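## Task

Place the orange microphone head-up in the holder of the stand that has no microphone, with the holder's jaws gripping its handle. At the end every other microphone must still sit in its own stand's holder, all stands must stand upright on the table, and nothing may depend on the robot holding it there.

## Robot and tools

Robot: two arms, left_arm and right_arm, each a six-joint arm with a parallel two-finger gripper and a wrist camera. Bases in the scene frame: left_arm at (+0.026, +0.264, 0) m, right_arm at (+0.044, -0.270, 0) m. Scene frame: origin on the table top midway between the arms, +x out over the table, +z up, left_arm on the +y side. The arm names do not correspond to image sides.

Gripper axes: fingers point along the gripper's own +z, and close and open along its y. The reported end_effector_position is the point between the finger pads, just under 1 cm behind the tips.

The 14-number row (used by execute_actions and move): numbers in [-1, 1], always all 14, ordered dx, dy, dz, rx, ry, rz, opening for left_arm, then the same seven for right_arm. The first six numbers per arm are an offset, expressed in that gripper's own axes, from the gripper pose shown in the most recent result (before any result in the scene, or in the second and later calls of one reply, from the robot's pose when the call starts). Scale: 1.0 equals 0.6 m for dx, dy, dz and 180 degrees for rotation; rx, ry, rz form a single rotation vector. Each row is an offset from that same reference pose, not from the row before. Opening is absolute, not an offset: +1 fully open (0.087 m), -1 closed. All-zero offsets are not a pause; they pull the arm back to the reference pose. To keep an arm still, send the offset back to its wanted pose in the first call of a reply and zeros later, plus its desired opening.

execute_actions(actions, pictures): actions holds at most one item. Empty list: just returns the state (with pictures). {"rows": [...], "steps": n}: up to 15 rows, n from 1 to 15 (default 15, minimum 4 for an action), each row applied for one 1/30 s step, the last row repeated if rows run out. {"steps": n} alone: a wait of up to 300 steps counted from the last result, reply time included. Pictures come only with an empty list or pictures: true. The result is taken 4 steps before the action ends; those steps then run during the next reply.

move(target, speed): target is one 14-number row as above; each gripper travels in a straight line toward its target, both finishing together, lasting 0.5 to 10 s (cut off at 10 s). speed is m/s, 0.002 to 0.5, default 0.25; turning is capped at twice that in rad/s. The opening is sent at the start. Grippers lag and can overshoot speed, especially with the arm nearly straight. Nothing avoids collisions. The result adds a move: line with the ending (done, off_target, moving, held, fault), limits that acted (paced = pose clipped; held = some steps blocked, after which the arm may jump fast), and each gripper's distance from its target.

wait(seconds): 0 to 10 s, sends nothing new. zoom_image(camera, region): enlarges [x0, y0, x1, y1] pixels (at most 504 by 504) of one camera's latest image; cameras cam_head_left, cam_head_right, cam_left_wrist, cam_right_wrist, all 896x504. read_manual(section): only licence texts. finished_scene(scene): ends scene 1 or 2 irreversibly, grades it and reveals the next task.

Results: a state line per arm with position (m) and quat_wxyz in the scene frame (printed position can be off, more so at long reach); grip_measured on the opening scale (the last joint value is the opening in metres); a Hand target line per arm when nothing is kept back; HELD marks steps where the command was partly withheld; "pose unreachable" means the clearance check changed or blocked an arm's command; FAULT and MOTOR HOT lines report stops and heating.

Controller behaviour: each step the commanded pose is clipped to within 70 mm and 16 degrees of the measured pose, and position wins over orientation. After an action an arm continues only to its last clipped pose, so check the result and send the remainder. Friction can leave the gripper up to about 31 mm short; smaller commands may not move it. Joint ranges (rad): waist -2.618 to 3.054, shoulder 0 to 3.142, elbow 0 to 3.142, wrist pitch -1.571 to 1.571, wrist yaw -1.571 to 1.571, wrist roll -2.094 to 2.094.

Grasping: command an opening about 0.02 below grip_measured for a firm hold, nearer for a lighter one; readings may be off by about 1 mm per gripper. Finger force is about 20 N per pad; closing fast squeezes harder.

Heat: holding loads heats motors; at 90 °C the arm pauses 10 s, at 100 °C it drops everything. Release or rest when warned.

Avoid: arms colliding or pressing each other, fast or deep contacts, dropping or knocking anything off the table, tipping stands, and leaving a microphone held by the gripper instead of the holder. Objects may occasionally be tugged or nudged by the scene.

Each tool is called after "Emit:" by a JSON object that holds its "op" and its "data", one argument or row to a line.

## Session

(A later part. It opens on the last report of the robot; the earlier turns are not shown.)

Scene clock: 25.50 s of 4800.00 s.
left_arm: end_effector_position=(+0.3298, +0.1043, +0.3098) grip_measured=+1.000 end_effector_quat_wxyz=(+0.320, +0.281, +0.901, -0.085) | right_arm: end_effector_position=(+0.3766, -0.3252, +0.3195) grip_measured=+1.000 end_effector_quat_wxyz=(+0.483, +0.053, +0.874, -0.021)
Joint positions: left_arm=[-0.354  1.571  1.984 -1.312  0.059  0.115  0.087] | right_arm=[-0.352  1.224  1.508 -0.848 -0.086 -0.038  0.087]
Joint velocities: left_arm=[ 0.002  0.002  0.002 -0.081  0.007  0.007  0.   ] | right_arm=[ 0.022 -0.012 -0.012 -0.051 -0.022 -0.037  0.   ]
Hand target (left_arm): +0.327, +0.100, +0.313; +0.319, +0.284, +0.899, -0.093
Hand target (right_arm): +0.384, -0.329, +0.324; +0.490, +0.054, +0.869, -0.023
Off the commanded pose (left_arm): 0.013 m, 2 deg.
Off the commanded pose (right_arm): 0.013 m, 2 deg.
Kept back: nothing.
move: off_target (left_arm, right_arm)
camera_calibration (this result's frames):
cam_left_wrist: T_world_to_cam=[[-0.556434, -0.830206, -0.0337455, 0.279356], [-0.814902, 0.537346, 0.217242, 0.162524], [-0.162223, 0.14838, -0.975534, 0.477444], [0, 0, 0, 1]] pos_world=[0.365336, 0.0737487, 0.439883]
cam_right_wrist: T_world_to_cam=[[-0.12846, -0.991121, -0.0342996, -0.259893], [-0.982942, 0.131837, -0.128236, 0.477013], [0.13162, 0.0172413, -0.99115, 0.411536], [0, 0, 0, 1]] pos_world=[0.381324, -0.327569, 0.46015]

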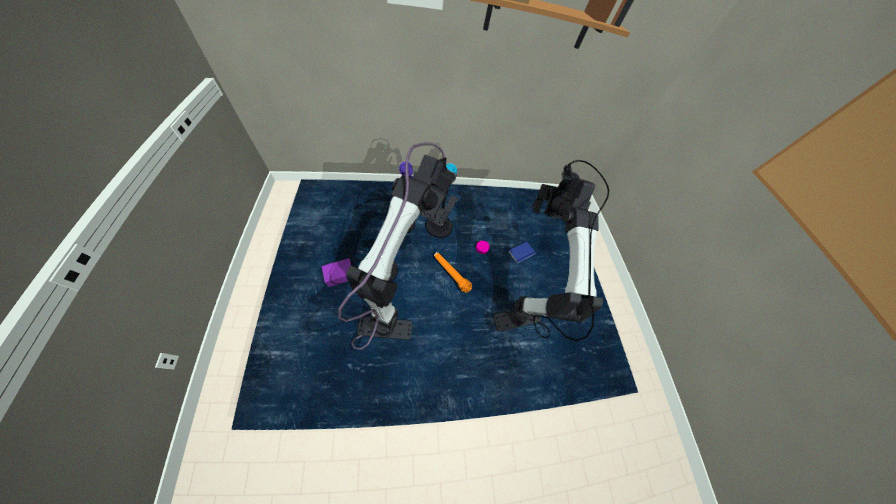

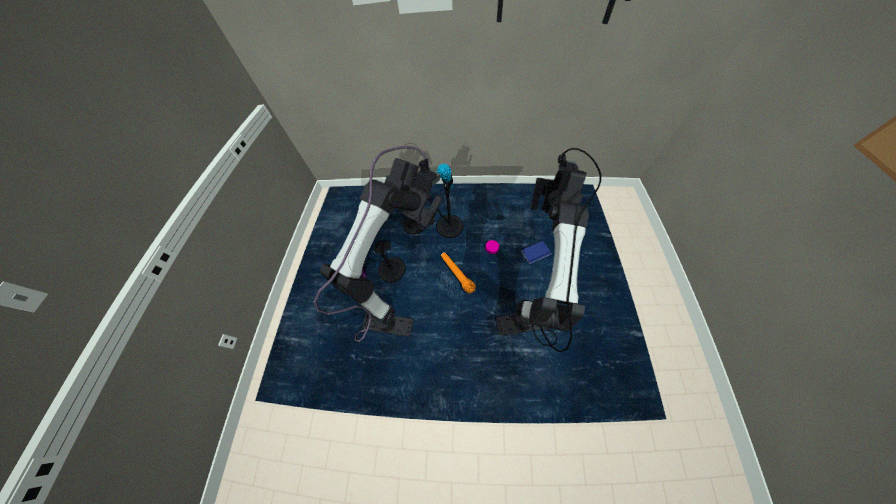

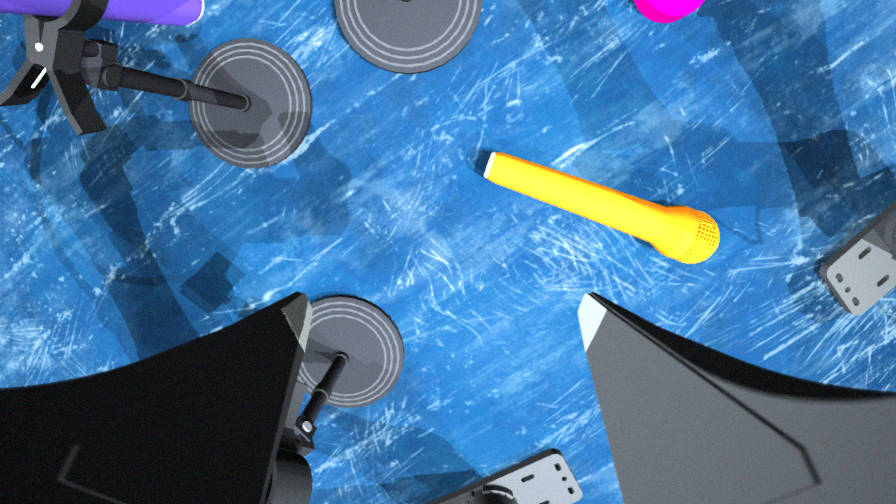

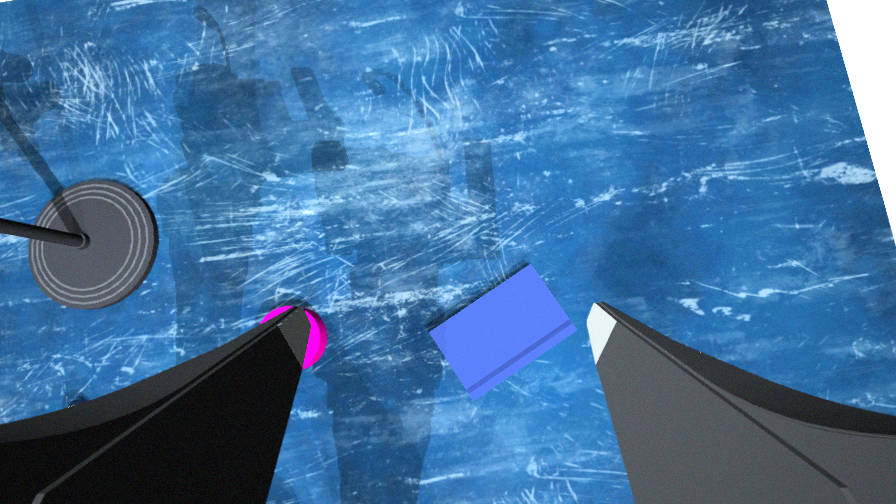

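Emit:
{"op": "move", "data": {
  "target": [0.22,-0.252,0.264,0.207,0.138,0.574,0.6, 0,0,0,0,0,0,1],
  "speed": 0.35
}}

Scene clock: 29.20 s of 4800.00 s.
left_arm: end_effector_position=(+0.2439, -0.0139, +0.1072) grip_measured=+0.600 end_effector_quat_wxyz=(+0.003, +0.946, +0.324, +0.003) | right_arm: end_effector_position=(+0.3766, -0.3252, +0.3195) grip_measured=+1.000 end_effector_quat_wxyz=(+0.483, +0.053, +0.874, -0.021)
Joint positions: left_arm=[-0.912  1.886  1.615 -1.293 -0.004  1.456  0.07 ] | right_arm=[-0.352  1.224  1.508 -0.848 -0.086 -0.038  0.087]
Joint velocities: left_arm=[-0.002  0.012  0.012 -0.022 -0.022  0.037 -0.   ] | right_arm=[-0.017  0.002  0.002  0.022  0.051  0.007  0.   ]
Hand target (left_arm): +0.244, -0.015, +0.102; -0.000, +0.948, +0.317, +0.008
Hand target (right_arm): +0.377, -0.325, +0.319; +0.483, +0.053, +0.874, -0.021
Off the commanded pose (left_arm): 0.007 m, 1 deg.
Off the commanded pose (right_arm): 0.000 m, 0 deg.
Kept back: nothing.
move: done
camera_calibration (this result's frames):
cam_left_wrist: T_world_to_cam=[[-0.612158, 0.790574, -0.0159922, 0.160807], [0.48593, 0.392067, 0.781125, -0.179692], [0.623807, 0.470401, -0.62417, 0.0584107], [0, 0, 0, 1]] pos_world=[0.14932, -0.0841551, 0.179392]
cam_right_wrist: T_world_to_cam=[[-0.12846, -0.991121, -0.0342996, -0.259893], [-0.982942, 0.131837, -0.128236, 0.477013], [0.13162, 0.0172413, -0.99115, 0.411536], [0, 0, 0, 1]] pos_world=[0.381324, -0.327569, 0.46015]

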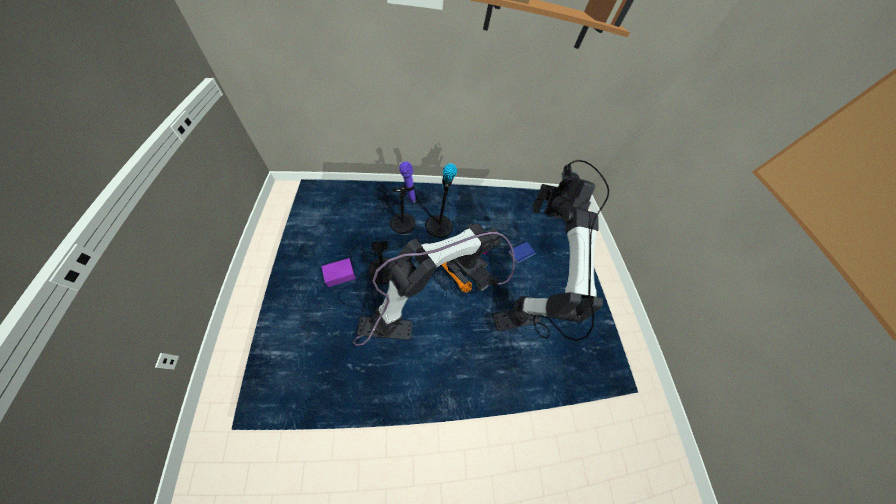

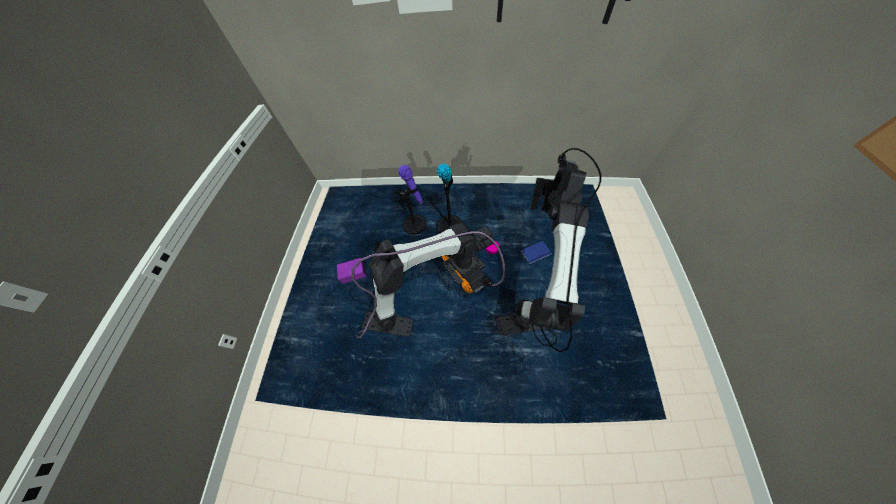

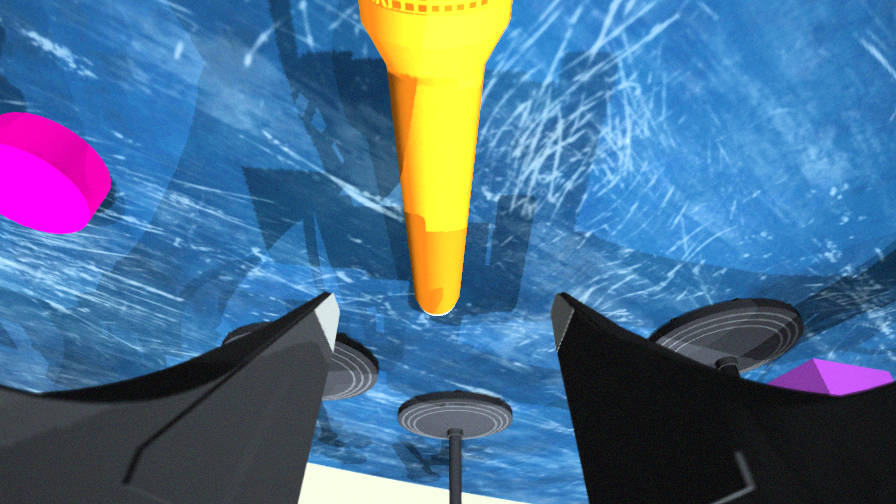

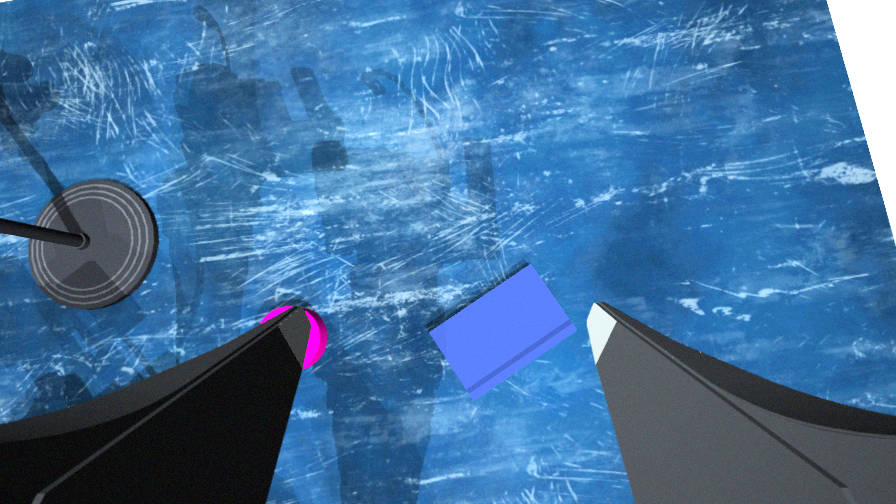

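Emit:
{"op": "move", "data": {
  "target": [0.033,0.007,0.153,0,0,0,0.6, 0,0,0,0,0,0,1],
  "speed": 0.12
}}

Scene clock: 30.80 s of 4800.00 s.
left_arm: end_effector_position=(+0.2595, -0.0091, +0.0203) grip_measured=+0.600 end_effector_quat_wxyz=(+0.002, +0.947, +0.322, +0.003) | right_arm: end_effector_position=(+0.3766, -0.3252, +0.3195) grip_measured=+1.000 end_effector_quat_wxyz=(+0.483, +0.053, +0.874, -0.021)
Joint positions: left_arm=[-0.868  1.967  1.372 -0.971 -0.005  1.503  0.07 ] | right_arm=[-0.352  1.224  1.508 -0.848 -0.086 -0.038  0.087]
Joint velocities: left_arm=[-0.007 -0.002 -0.002 -0.022  0.051 -0.022 -0.001] | right_arm=[-0.007 -0.022  0.012 -0.022 -0.037 -0.037  0.   ]
Hand target (left_arm): +0.262, -0.007, +0.015; +0.002, +0.946, +0.324, +0.002
Hand target (right_arm): +0.377, -0.325, +0.319; +0.483, +0.053, +0.874, -0.021
Off the commanded pose (left_arm): 0.007 m, 0 deg.
Off the commanded pose (right_arm): 0.000 m, 0 deg.
Kept back: nothing.
move: done
camera_calibration (this result's frames):
cam_left_wrist: T_world_to_cam=[[-0.608834, 0.793153, -0.015118, 0.16431], [0.487287, 0.38895, 0.781837, -0.121649], [0.625997, 0.468643, -0.623299, -0.00839472], [0, 0, 0, 1]] pos_world=[0.16457, -0.0790737, 0.0923611]
cam_right_wrist: T_world_to_cam=[[-0.12846, -0.991121, -0.0342996, -0.259893], [-0.982942, 0.131837, -0.128236, 0.477013], [0.13162, 0.0172413, -0.99115, 0.411536], [0, 0, 0, 1]] pos_world=[0.381324, -0.327569, 0.46015]

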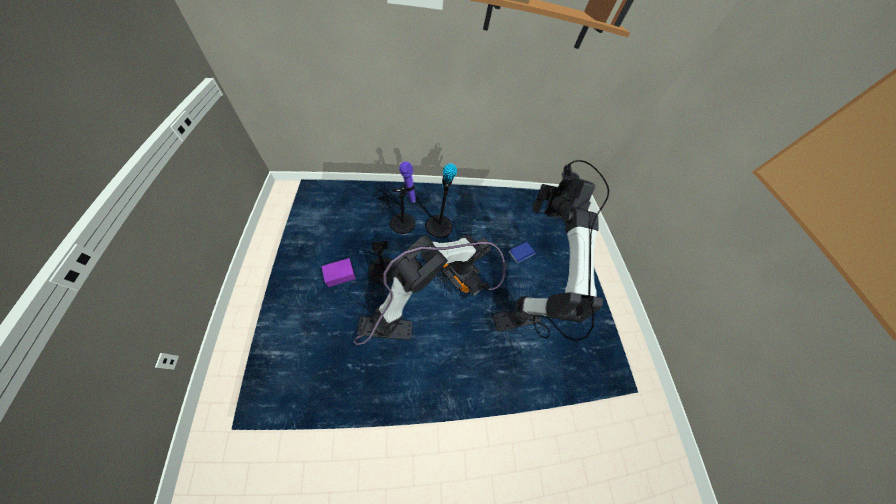

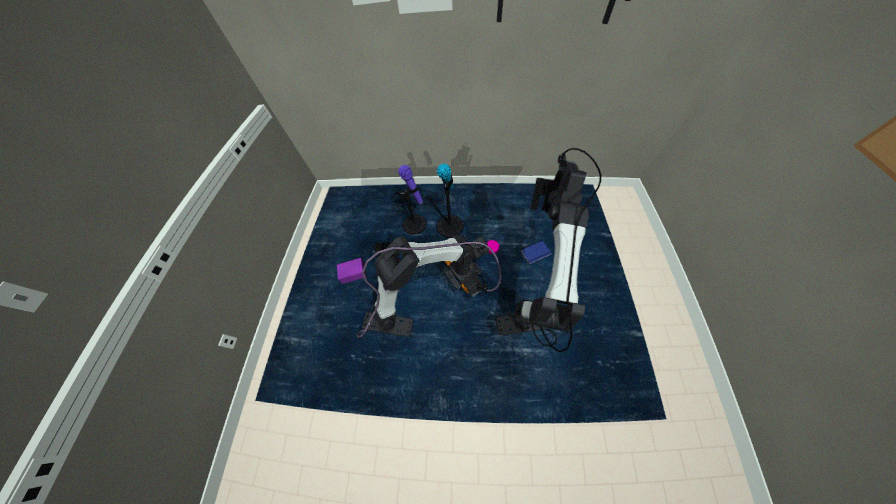

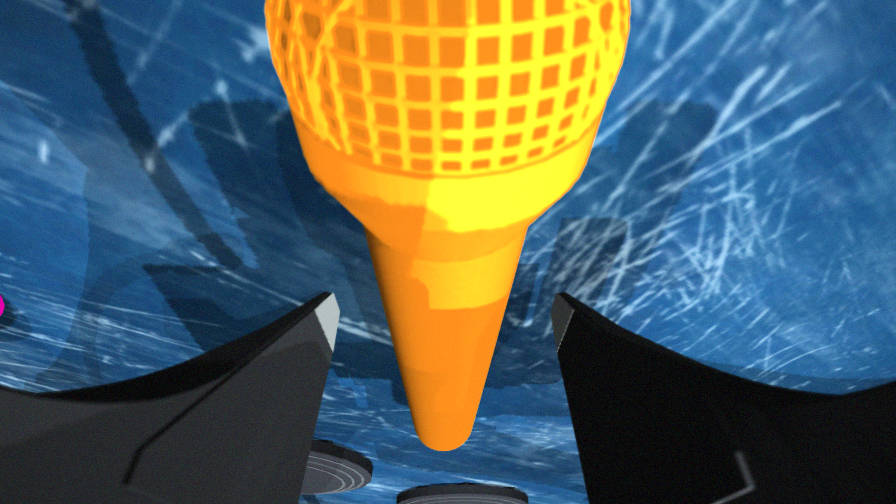

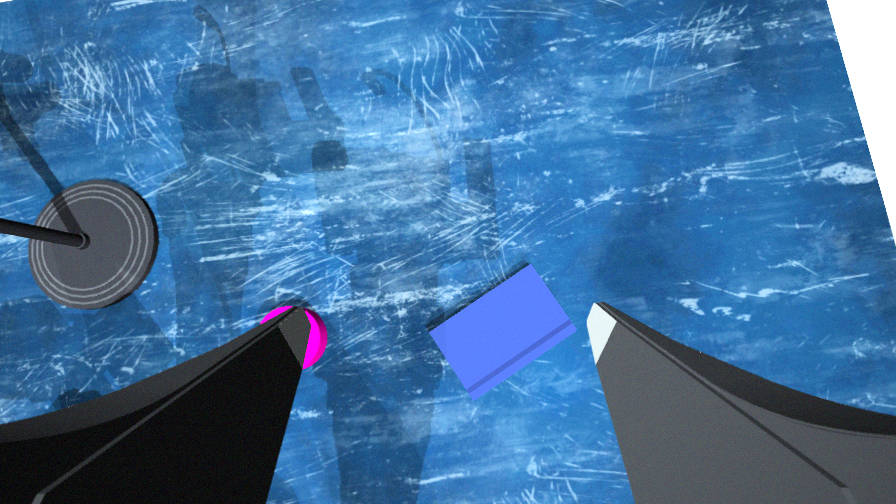

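Emit:
{"op": "execute_actions", "data": {
  "actions": [
    {"rows":[[0,0,0.016,0,0,0,0.4,0,0,0,0,0,0,1],[0,0,0.017,0,0,0,0.3,0,0,0,0,0,0,1],[0,0,0.018,0,0,0,0.2,0,0,0,0,0,0,1],[0,0,0.018,0,0,0,0.1,0,0,0,0,0,0,1],[0,0,0.018,0,0,0,0.0,0,0,0,0,0,0,1],[0,0,0.018,0,0,0,-0.1,0,0,0,0,0,0,1],[0,0,0.018,0,0,0,-0.15,0,0,0,0,0,0,1],[0,0,0.018,0,0,0,-0.2,0,0,0,0,0,0,1],[0,0,0.018,0,0,0,-0.23,0,0,0,0,0,0,1],[0,0,0.018,0,0,0,-0.26,0,0,0,0,0,0,1],[0,0,0.018,0,0,0,-0.29,0,0,0,0,0,0,1],[0,0,0.018,0,0,0,-0.32,0,0,0,0,0,0,1]],"steps":15}
  ]
}}

Emit:
{"op": "wait", "data": {
  "seconds": 0.3
}}

Scene clock: 31.40 s of 4800.00 s.
left_arm: end_effector_position=(+0.2612, -0.0116, +0.0187) grip_measured=-0.254 end_effector_quat_wxyz=(+0.009, +0.947, +0.322, +0.005) | right_arm: end_effector_position=(+0.3766, -0.3252, +0.3195) grip_measured=+1.000 end_effector_quat_wxyz=(+0.483, +0.053, +0.874, -0.021)
Joint positions: left_arm=[-0.868  1.967  1.366 -0.95  -0.005  1.504  0.033] | right_arm=[-0.352  1.224  1.508 -0.848 -0.086 -0.038  0.087]
Joint velocities: left_arm=[-0.002 -0.017  0.012  0.007 -0.007 -0.022 -0.001] | right_arm=[ 0.002 -0.017 -0.022  0.007  0.037  0.007  0.   ]
Steps of this call (steps 1 to 7: nothing new was sent; steps 8 to 18: the first 11 steps of this action). Readings (end_effector_position):
8: left_arm (+0.2598, -0.0096, +0.0203) | right_arm (+0.3766, -0.3252, +0.3195)
9: left_arm (+0.2602, -0.0101, +0.0203) | right_arm (+0.3766, -0.3252, +0.3195)
11: left_arm (+0.2610, -0.0113, +0.0203) | right_arm (+0.3766, -0.3252, +0.3195)
15: left_arm (+0.2613, -0.0118, +0.0196) | right_arm (+0.3766, -0.3252, +0.3195)
18: the state above

Scene clock: 31.83 s of 4800.00 s.
left_arm: end_effector_position=(+0.2612, -0.0116, +0.0187) grip_measured=-0.254 end_effector_quat_wxyz=(+0.009, +0.947, +0.322, +0.005) | right_arm: end_effector_position=(+0.3766, -0.3252, +0.3195) grip_measured=+1.000 end_effector_quat_wxyz=(+0.483, +0.053, +0.874, -0.021)
Joint positions: left_arm=[-0.868  1.967  1.366 -0.95  -0.005  1.504  0.033] | right_arm=[-0.352  1.224  1.508 -0.848 -0.086 -0.038  0.087]
Joint velocities: left_arm=[ 0.002 -0.017  0.002  0.007 -0.022  0.051 -0.001] | right_arm=[ 0.012 -0.007 -0.007 -0.037 -0.051 -0.022  0.   ]
Hand target (left_arm): +0.259, -0.009, +0.010; +0.002, +0.947, +0.322, +0.003
Hand target (right_arm): +0.377, -0.325, +0.319; +0.483, +0.053, +0.874, -0.021
Off the commanded pose (left_arm): 0.010 m, 1 deg.
Off the commanded pose (right_arm): 0.000 m, 0 deg.
Kept back: nothing.
Steps of this call (steps 1 to 4: the last 4 steps of your previous action; steps 5 to 13: nothing new was sent). Readings (end_effector_position):
1: left_arm (+0.2612, -0.0116, +0.0187) | right_arm (+0.3766, -0.3252, +0.3195)
2: left_arm (+0.2612, -0.0116, +0.0187) | right_arm (+0.3766, -0.3252, +0.3195)
4: left_arm (+0.2612, -0.0116, +0.0187) | right_arm (+0.3766, -0.3252, +0.3195)
8: left_arm (+0.2612, -0.0116, +0.0187) | right_arm (+0.3766, -0.3252, +0.3195)
13: the state above
camera_calibration (this result's frames):
cam_left_wrist: T_world_to_cam=[[-0.608352, 0.793116, -0.0295776, 0.167482], [0.481143, 0.398182, 0.780994, -0.118566], [0.631197, 0.460888, -0.623837, -0.0106568], [0, 0, 0, 1]] pos_world=[0.165662, -0.0807103, 0.0909053]
cam_right_wrist: T_world_to_cam=[[-0.12846, -0.991121, -0.0342996, -0.259893], [-0.982942, 0.131837, -0.128236, 0.477013], [0.13162, 0.0172413, -0.99115, 0.411536], [0, 0, 0, 1]] pos_world=[0.381324, -0.327569, 0.46015]

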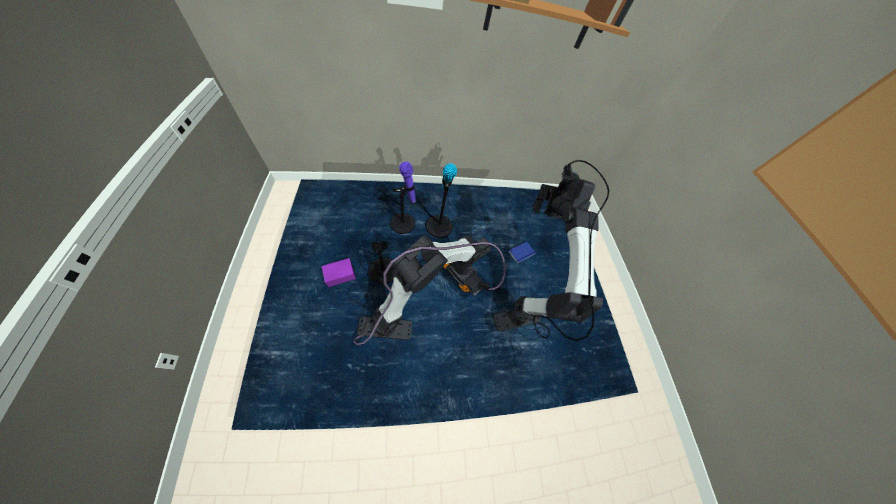

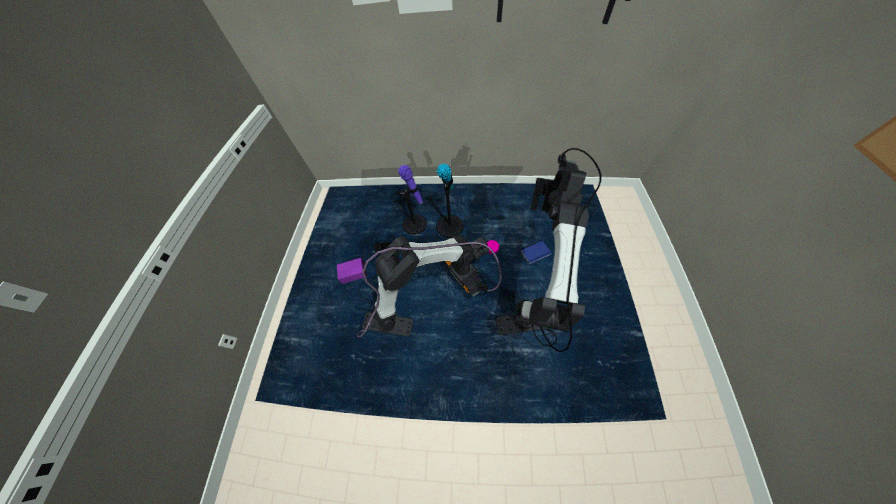

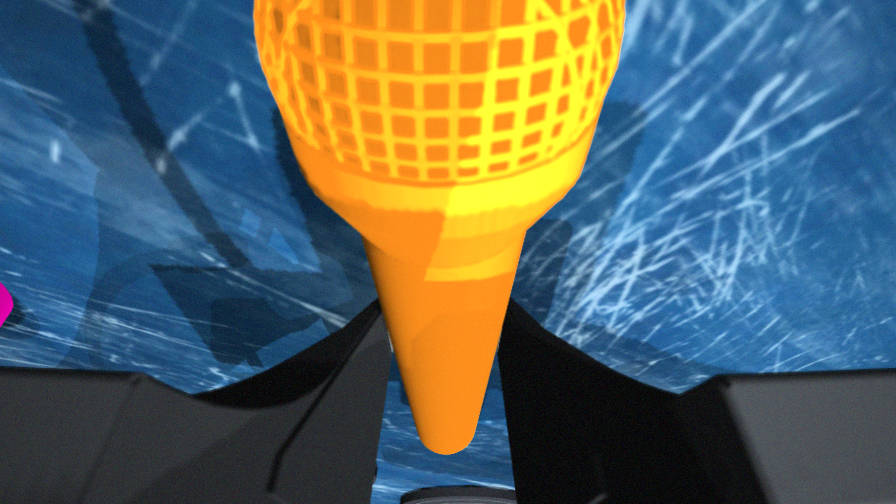

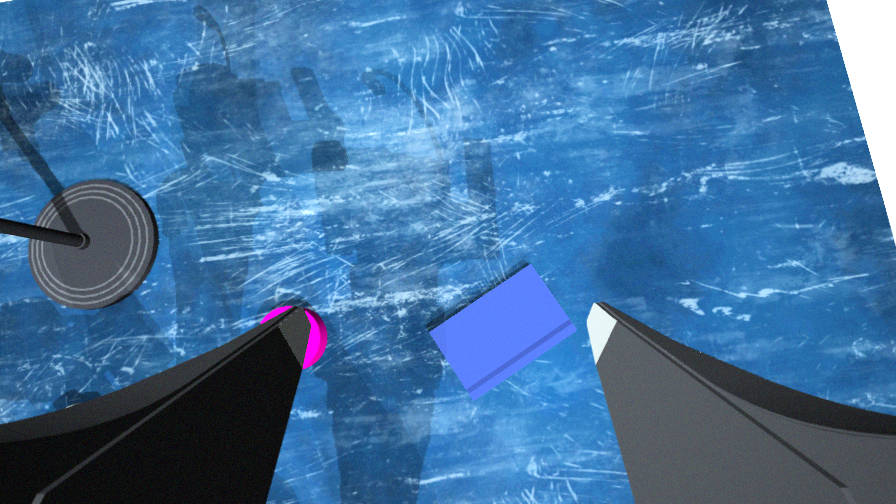

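Emit:
{"op": "move", "data": {
  "target": [0,0,-0.2,0,0,0,-0.28, 0,0,0,0,0,0,1],
  "speed": 0.2
}}

Scene clock: 33.43 s of 4800.00 s.
left_arm: end_effector_position=(+0.2582, -0.0071, +0.1264) grip_measured=-0.254 end_effector_quat_wxyz=(-0.003, +0.947, +0.322, +0.002) | right_arm: end_effector_position=(+0.3766, -0.3252, +0.3195) grip_measured=+1.000 end_effector_quat_wxyz=(+0.483, +0.053, +0.874, -0.021)
Joint positions: left_arm=[-0.868  1.906  1.717 -1.387 -0.005  1.504  0.033] | right_arm=[-0.352  1.224  1.508 -0.848 -0.086 -0.038  0.087]
Joint velocities: left_arm=[ 0.007 -0.017 -0.017  0.007  0.007  0.037  0.001] | right_arm=[ 0.012 -0.007  0.012  0.007  0.022 -0.007  0.   ]
Hand target (left_arm): +0.260, -0.007, +0.139; +0.009, +0.947, +0.322, +0.005
Hand target (right_arm): +0.377, -0.325, +0.319; +0.483, +0.053, +0.874, -0.021
Off the commanded pose (left_arm): 0.013 m, 1 deg.
Off the commanded pose (right_arm): 0.000 m, 0 deg.
Kept back: nothing.
move: off_target (left_arm)
camera_calibration (this result's frames):
cam_left_wrist: T_world_to_cam=[[-0.608591, 0.793474, -0.00407779, 0.162098], [0.49224, 0.381567, 0.782372, -0.206187], [0.622348, 0.474137, -0.622798, 0.0586029], [0, 0, 0, 1]] pos_world=[0.163673, -0.0777323, 0.198474]
cam_right_wrist: T_world_to_cam=[[-0.12846, -0.991121, -0.0342996, -0.259893], [-0.982942, 0.131837, -0.128236, 0.477013], [0.13162, 0.0172413, -0.99115, 0.411536], [0, 0, 0, 1]] pos_world=[0.381324, -0.327569, 0.46015]

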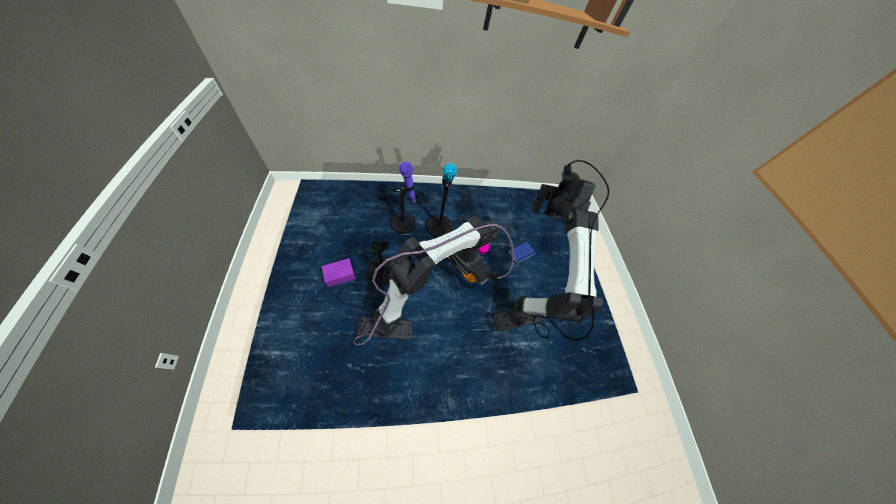

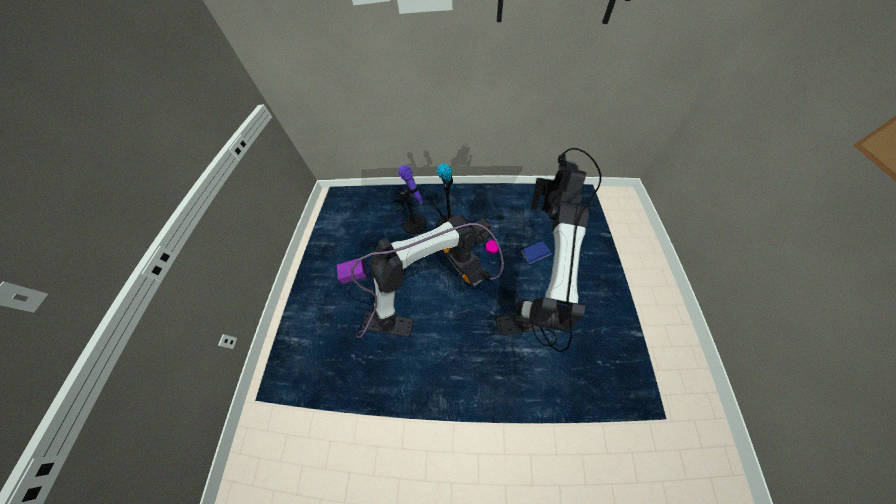

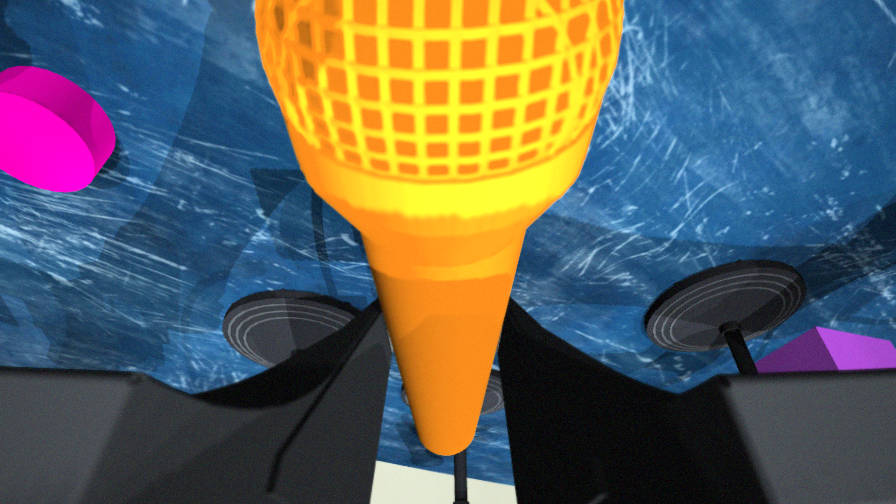

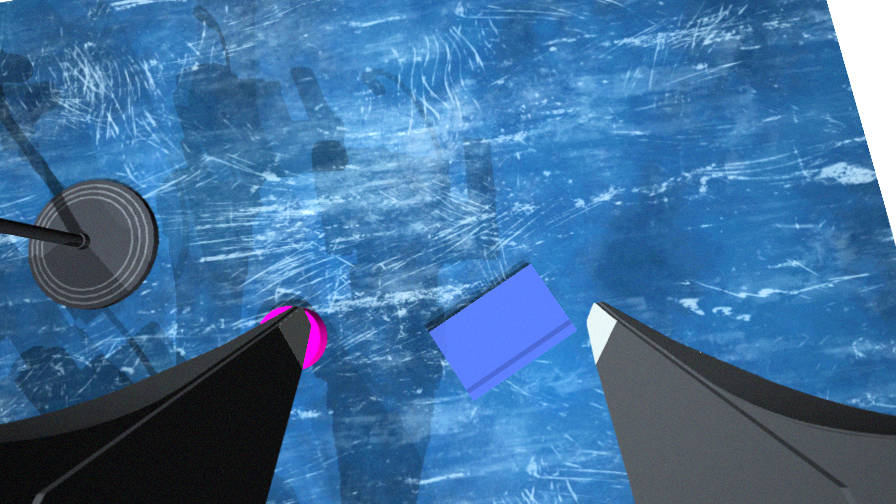

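Emit:
{"op": "move", "data": {
  "target": [0.168,-0.159,-0.49,-0.374,-0.251,-0.535,-0.28, 0.27,0.2,0.11,-0.196,-0.171,-0.061,1],
  "speed": 0.35
}}

Scene clock: 37.93 s of 4800.00 s.
left_arm: end_effector_position=(+0.2797, +0.1329, +0.3895) grip_measured=-0.254 end_effector_quat_wxyz=(+0.502, +0.212, +0.825, -0.148) | right_arm: end_effector_position=(+0.3677, -0.2021, +0.1597) grip_measured=+1.000 end_effector_quat_wxyz=(+0.694, -0.185, +0.675, +0.169)
Joint positions: left_arm=[-0.297  1.148  1.734 -1.058  0.114  0.023  0.033] | right_arm=[-0.246  1.063  0.195  0.893 -0.605 -0.014  0.087]
Joint velocities: left_arm=[-0.012  0.002  0.012  0.022 -0.022 -0.007 -0.   ] | right_arm=[-0.012 -0.007  0.012  0.007 -0.051 -0.007  0.   ]
Hand target (left_arm): +0.282, +0.133, +0.418; +0.548, +0.204, +0.797, -0.153
Hand target (right_arm): +0.365, -0.199, +0.149; +0.685, -0.183, +0.682, +0.178
Off the commanded pose (left_arm): 0.032 m, 7 deg.
Off the commanded pose (right_arm): 0.013 m, 2 deg.
Kept back: nothing.
move: off_target (left_arm, right_arm)
camera_calibration (this result's frames):
cam_left_wrist: T_world_to_cam=[[-0.492305, -0.870031, 0.0261155, 0.241982], [-0.854306, 0.477226, -0.205952, 0.272884], [0.166722, -0.123702, -0.978214, 0.487948], [0, 0, 0, 1]] pos_world=[0.270904, 0.140665, 0.527199]
cam_right_wrist: T_world_to_cam=[[0.481921, -0.876212, 0.00212445, -0.351571], [-0.662788, -0.36612, -0.653199, 0.297078], [0.573119, 0.313382, -0.757183, 0.112315], [0, 0, 0, 1]] pos_world=[0.301959, -0.234482, 0.279841]

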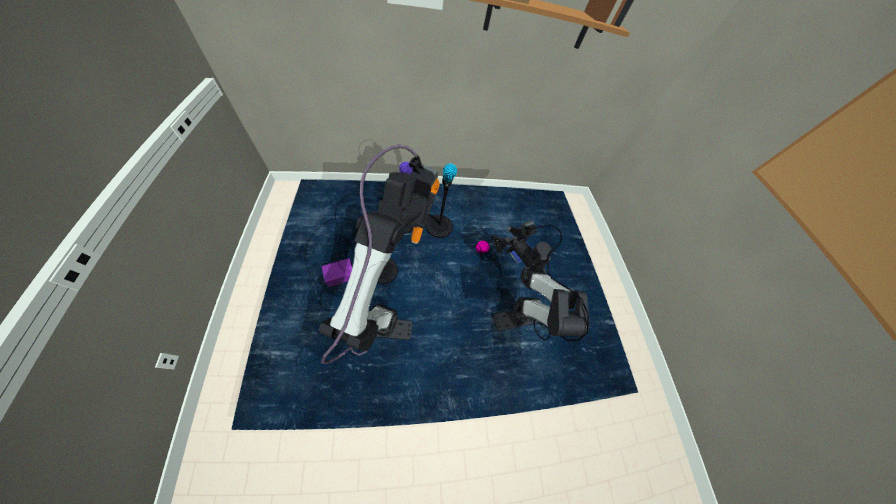

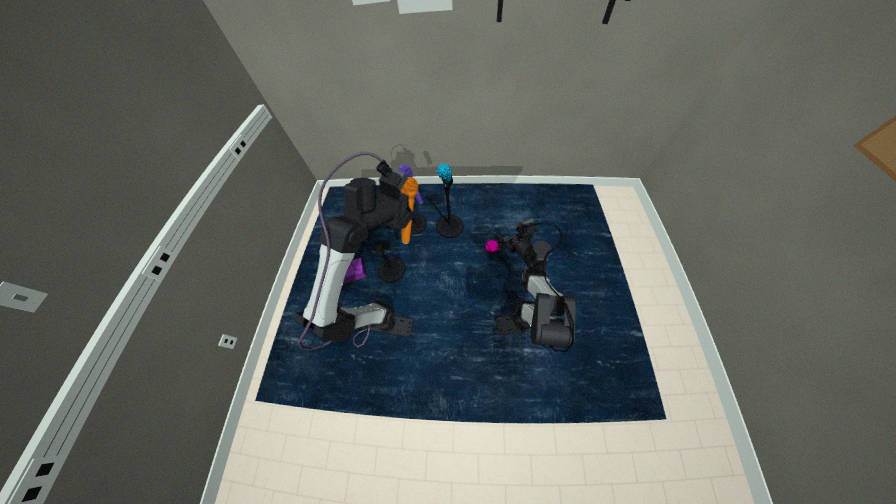

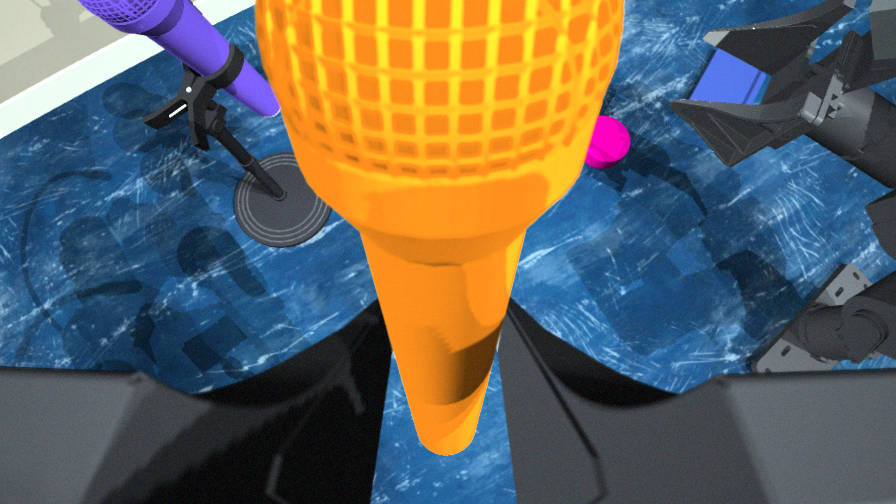

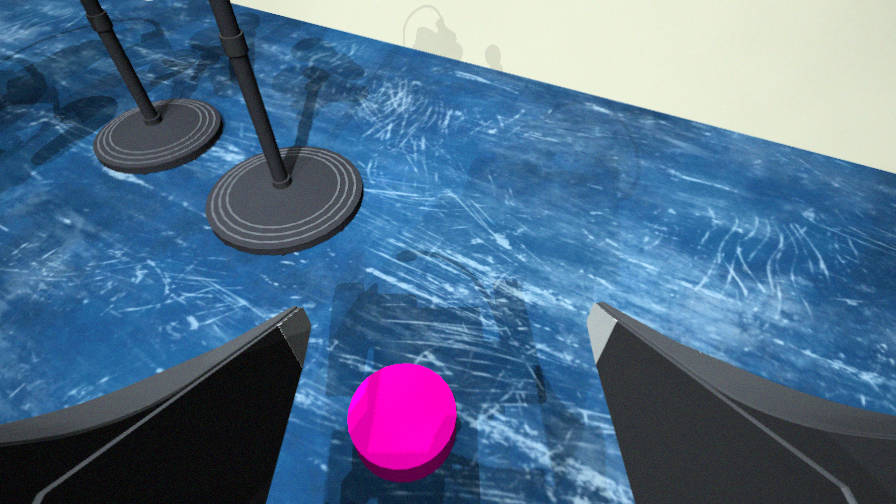

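Emit:
{"op": "move", "data": {
  "target": [-0.04,0,-0.02,0,-0.035,0,-0.28, 0.17,0.642,0.188,-0.394,0.01,0.0,0.6],
  "speed": 0.3
}}

Scene clock: 40.83 s of 4800.00 s.
left_arm: end_effector_position=(+0.2796, +0.1327, +0.3894) grip_measured=-0.254 end_effector_quat_wxyz=(+0.501, +0.211, +0.826, -0.149) | right_arm: end_effector_position=(+0.2861, +0.1852, +0.0586) grip_measured=+0.600 end_effector_quat_wxyz=(+0.457, -0.554, +0.460, +0.522)
Joint positions: left_arm=[-0.297  1.148  1.734 -1.059  0.115  0.019  0.033] | right_arm=[ 0.665  2.223  0.981  1.182 -0.918 -0.074  0.07 ]
Joint velocities: left_arm=[-0.002 -0.012 -0.017  0.007 -0.081 -0.051 -0.   ] | right_arm=[-0.007  0.012 -0.012 -0.051  0.051 -0.007 -0.001]
Hand target (left_arm): +0.279, +0.134, +0.416; +0.546, +0.204, +0.797, -0.160
Hand target (right_arm): +0.286, +0.188, +0.053; -0.452, +0.558, -0.458, -0.524
Off the commanded pose (left_arm): 0.027 m, 6 deg.
Off the commanded pose (right_arm): 0.010 m, 1 deg.
Kept back: nothing.
move: off_target (left_arm)
camera_calibration (this result's frames):
cam_left_wrist: T_world_to_cam=[[-0.491487, -0.870383, 0.0295599, 0.240178], [-0.855147, 0.475903, -0.205523, 0.273056], [0.164816, -0.12629, -0.978206, 0.488762], [0, 0, 0, 1]] pos_world=[0.270992, 0.140824, 0.527129]
cam_right_wrist: T_world_to_cam=[[0.987764, 0.155955, 0.000363844, -0.308456], [0.123871, -0.783133, -0.609392, 0.168323], [-0.0947531, 0.60198, -0.792869, 0.100895], [0, 0, 0, 1]] pos_world=[0.293392, 0.119188, 0.182683]

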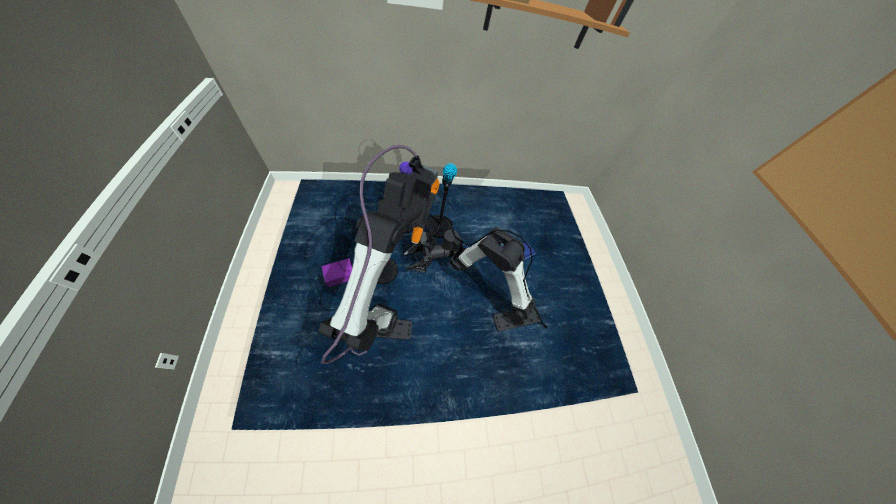

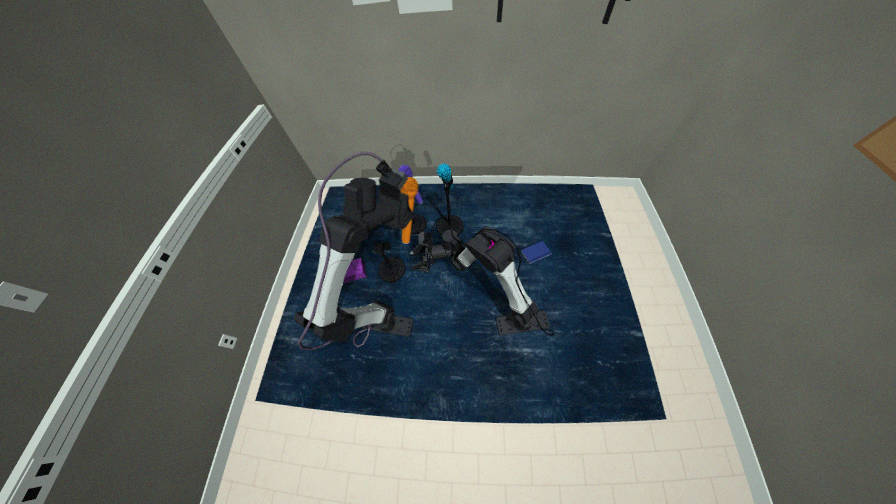

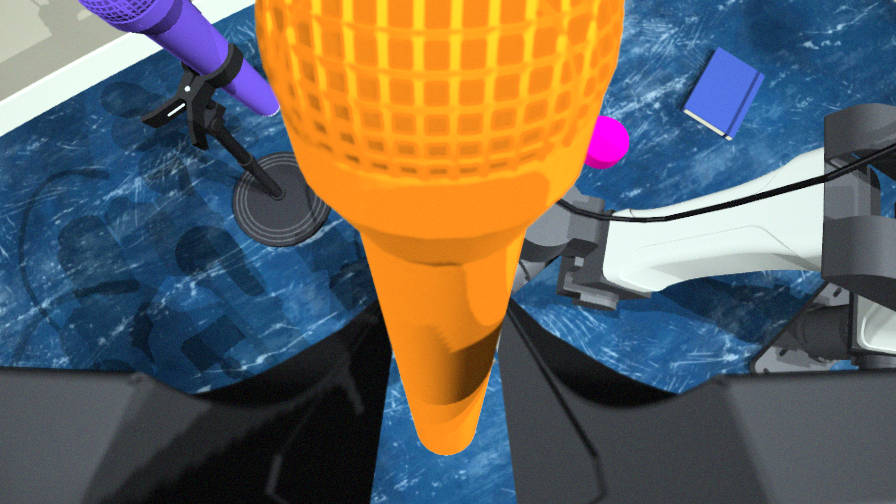

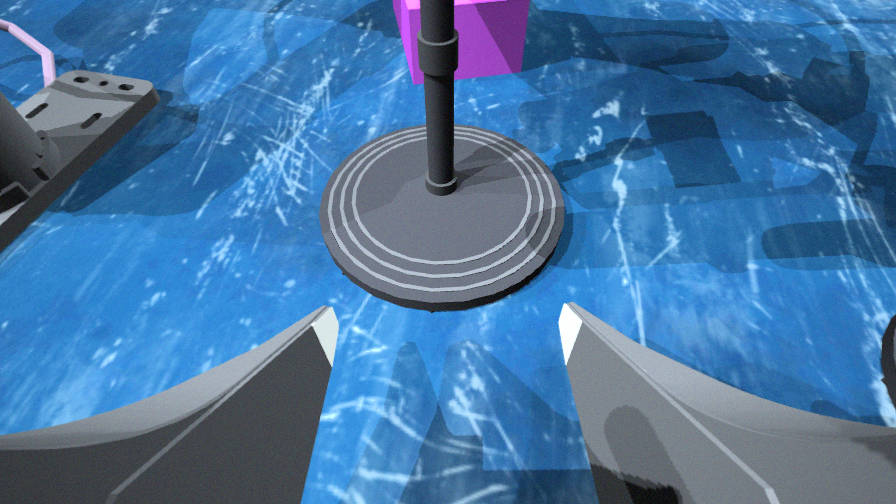

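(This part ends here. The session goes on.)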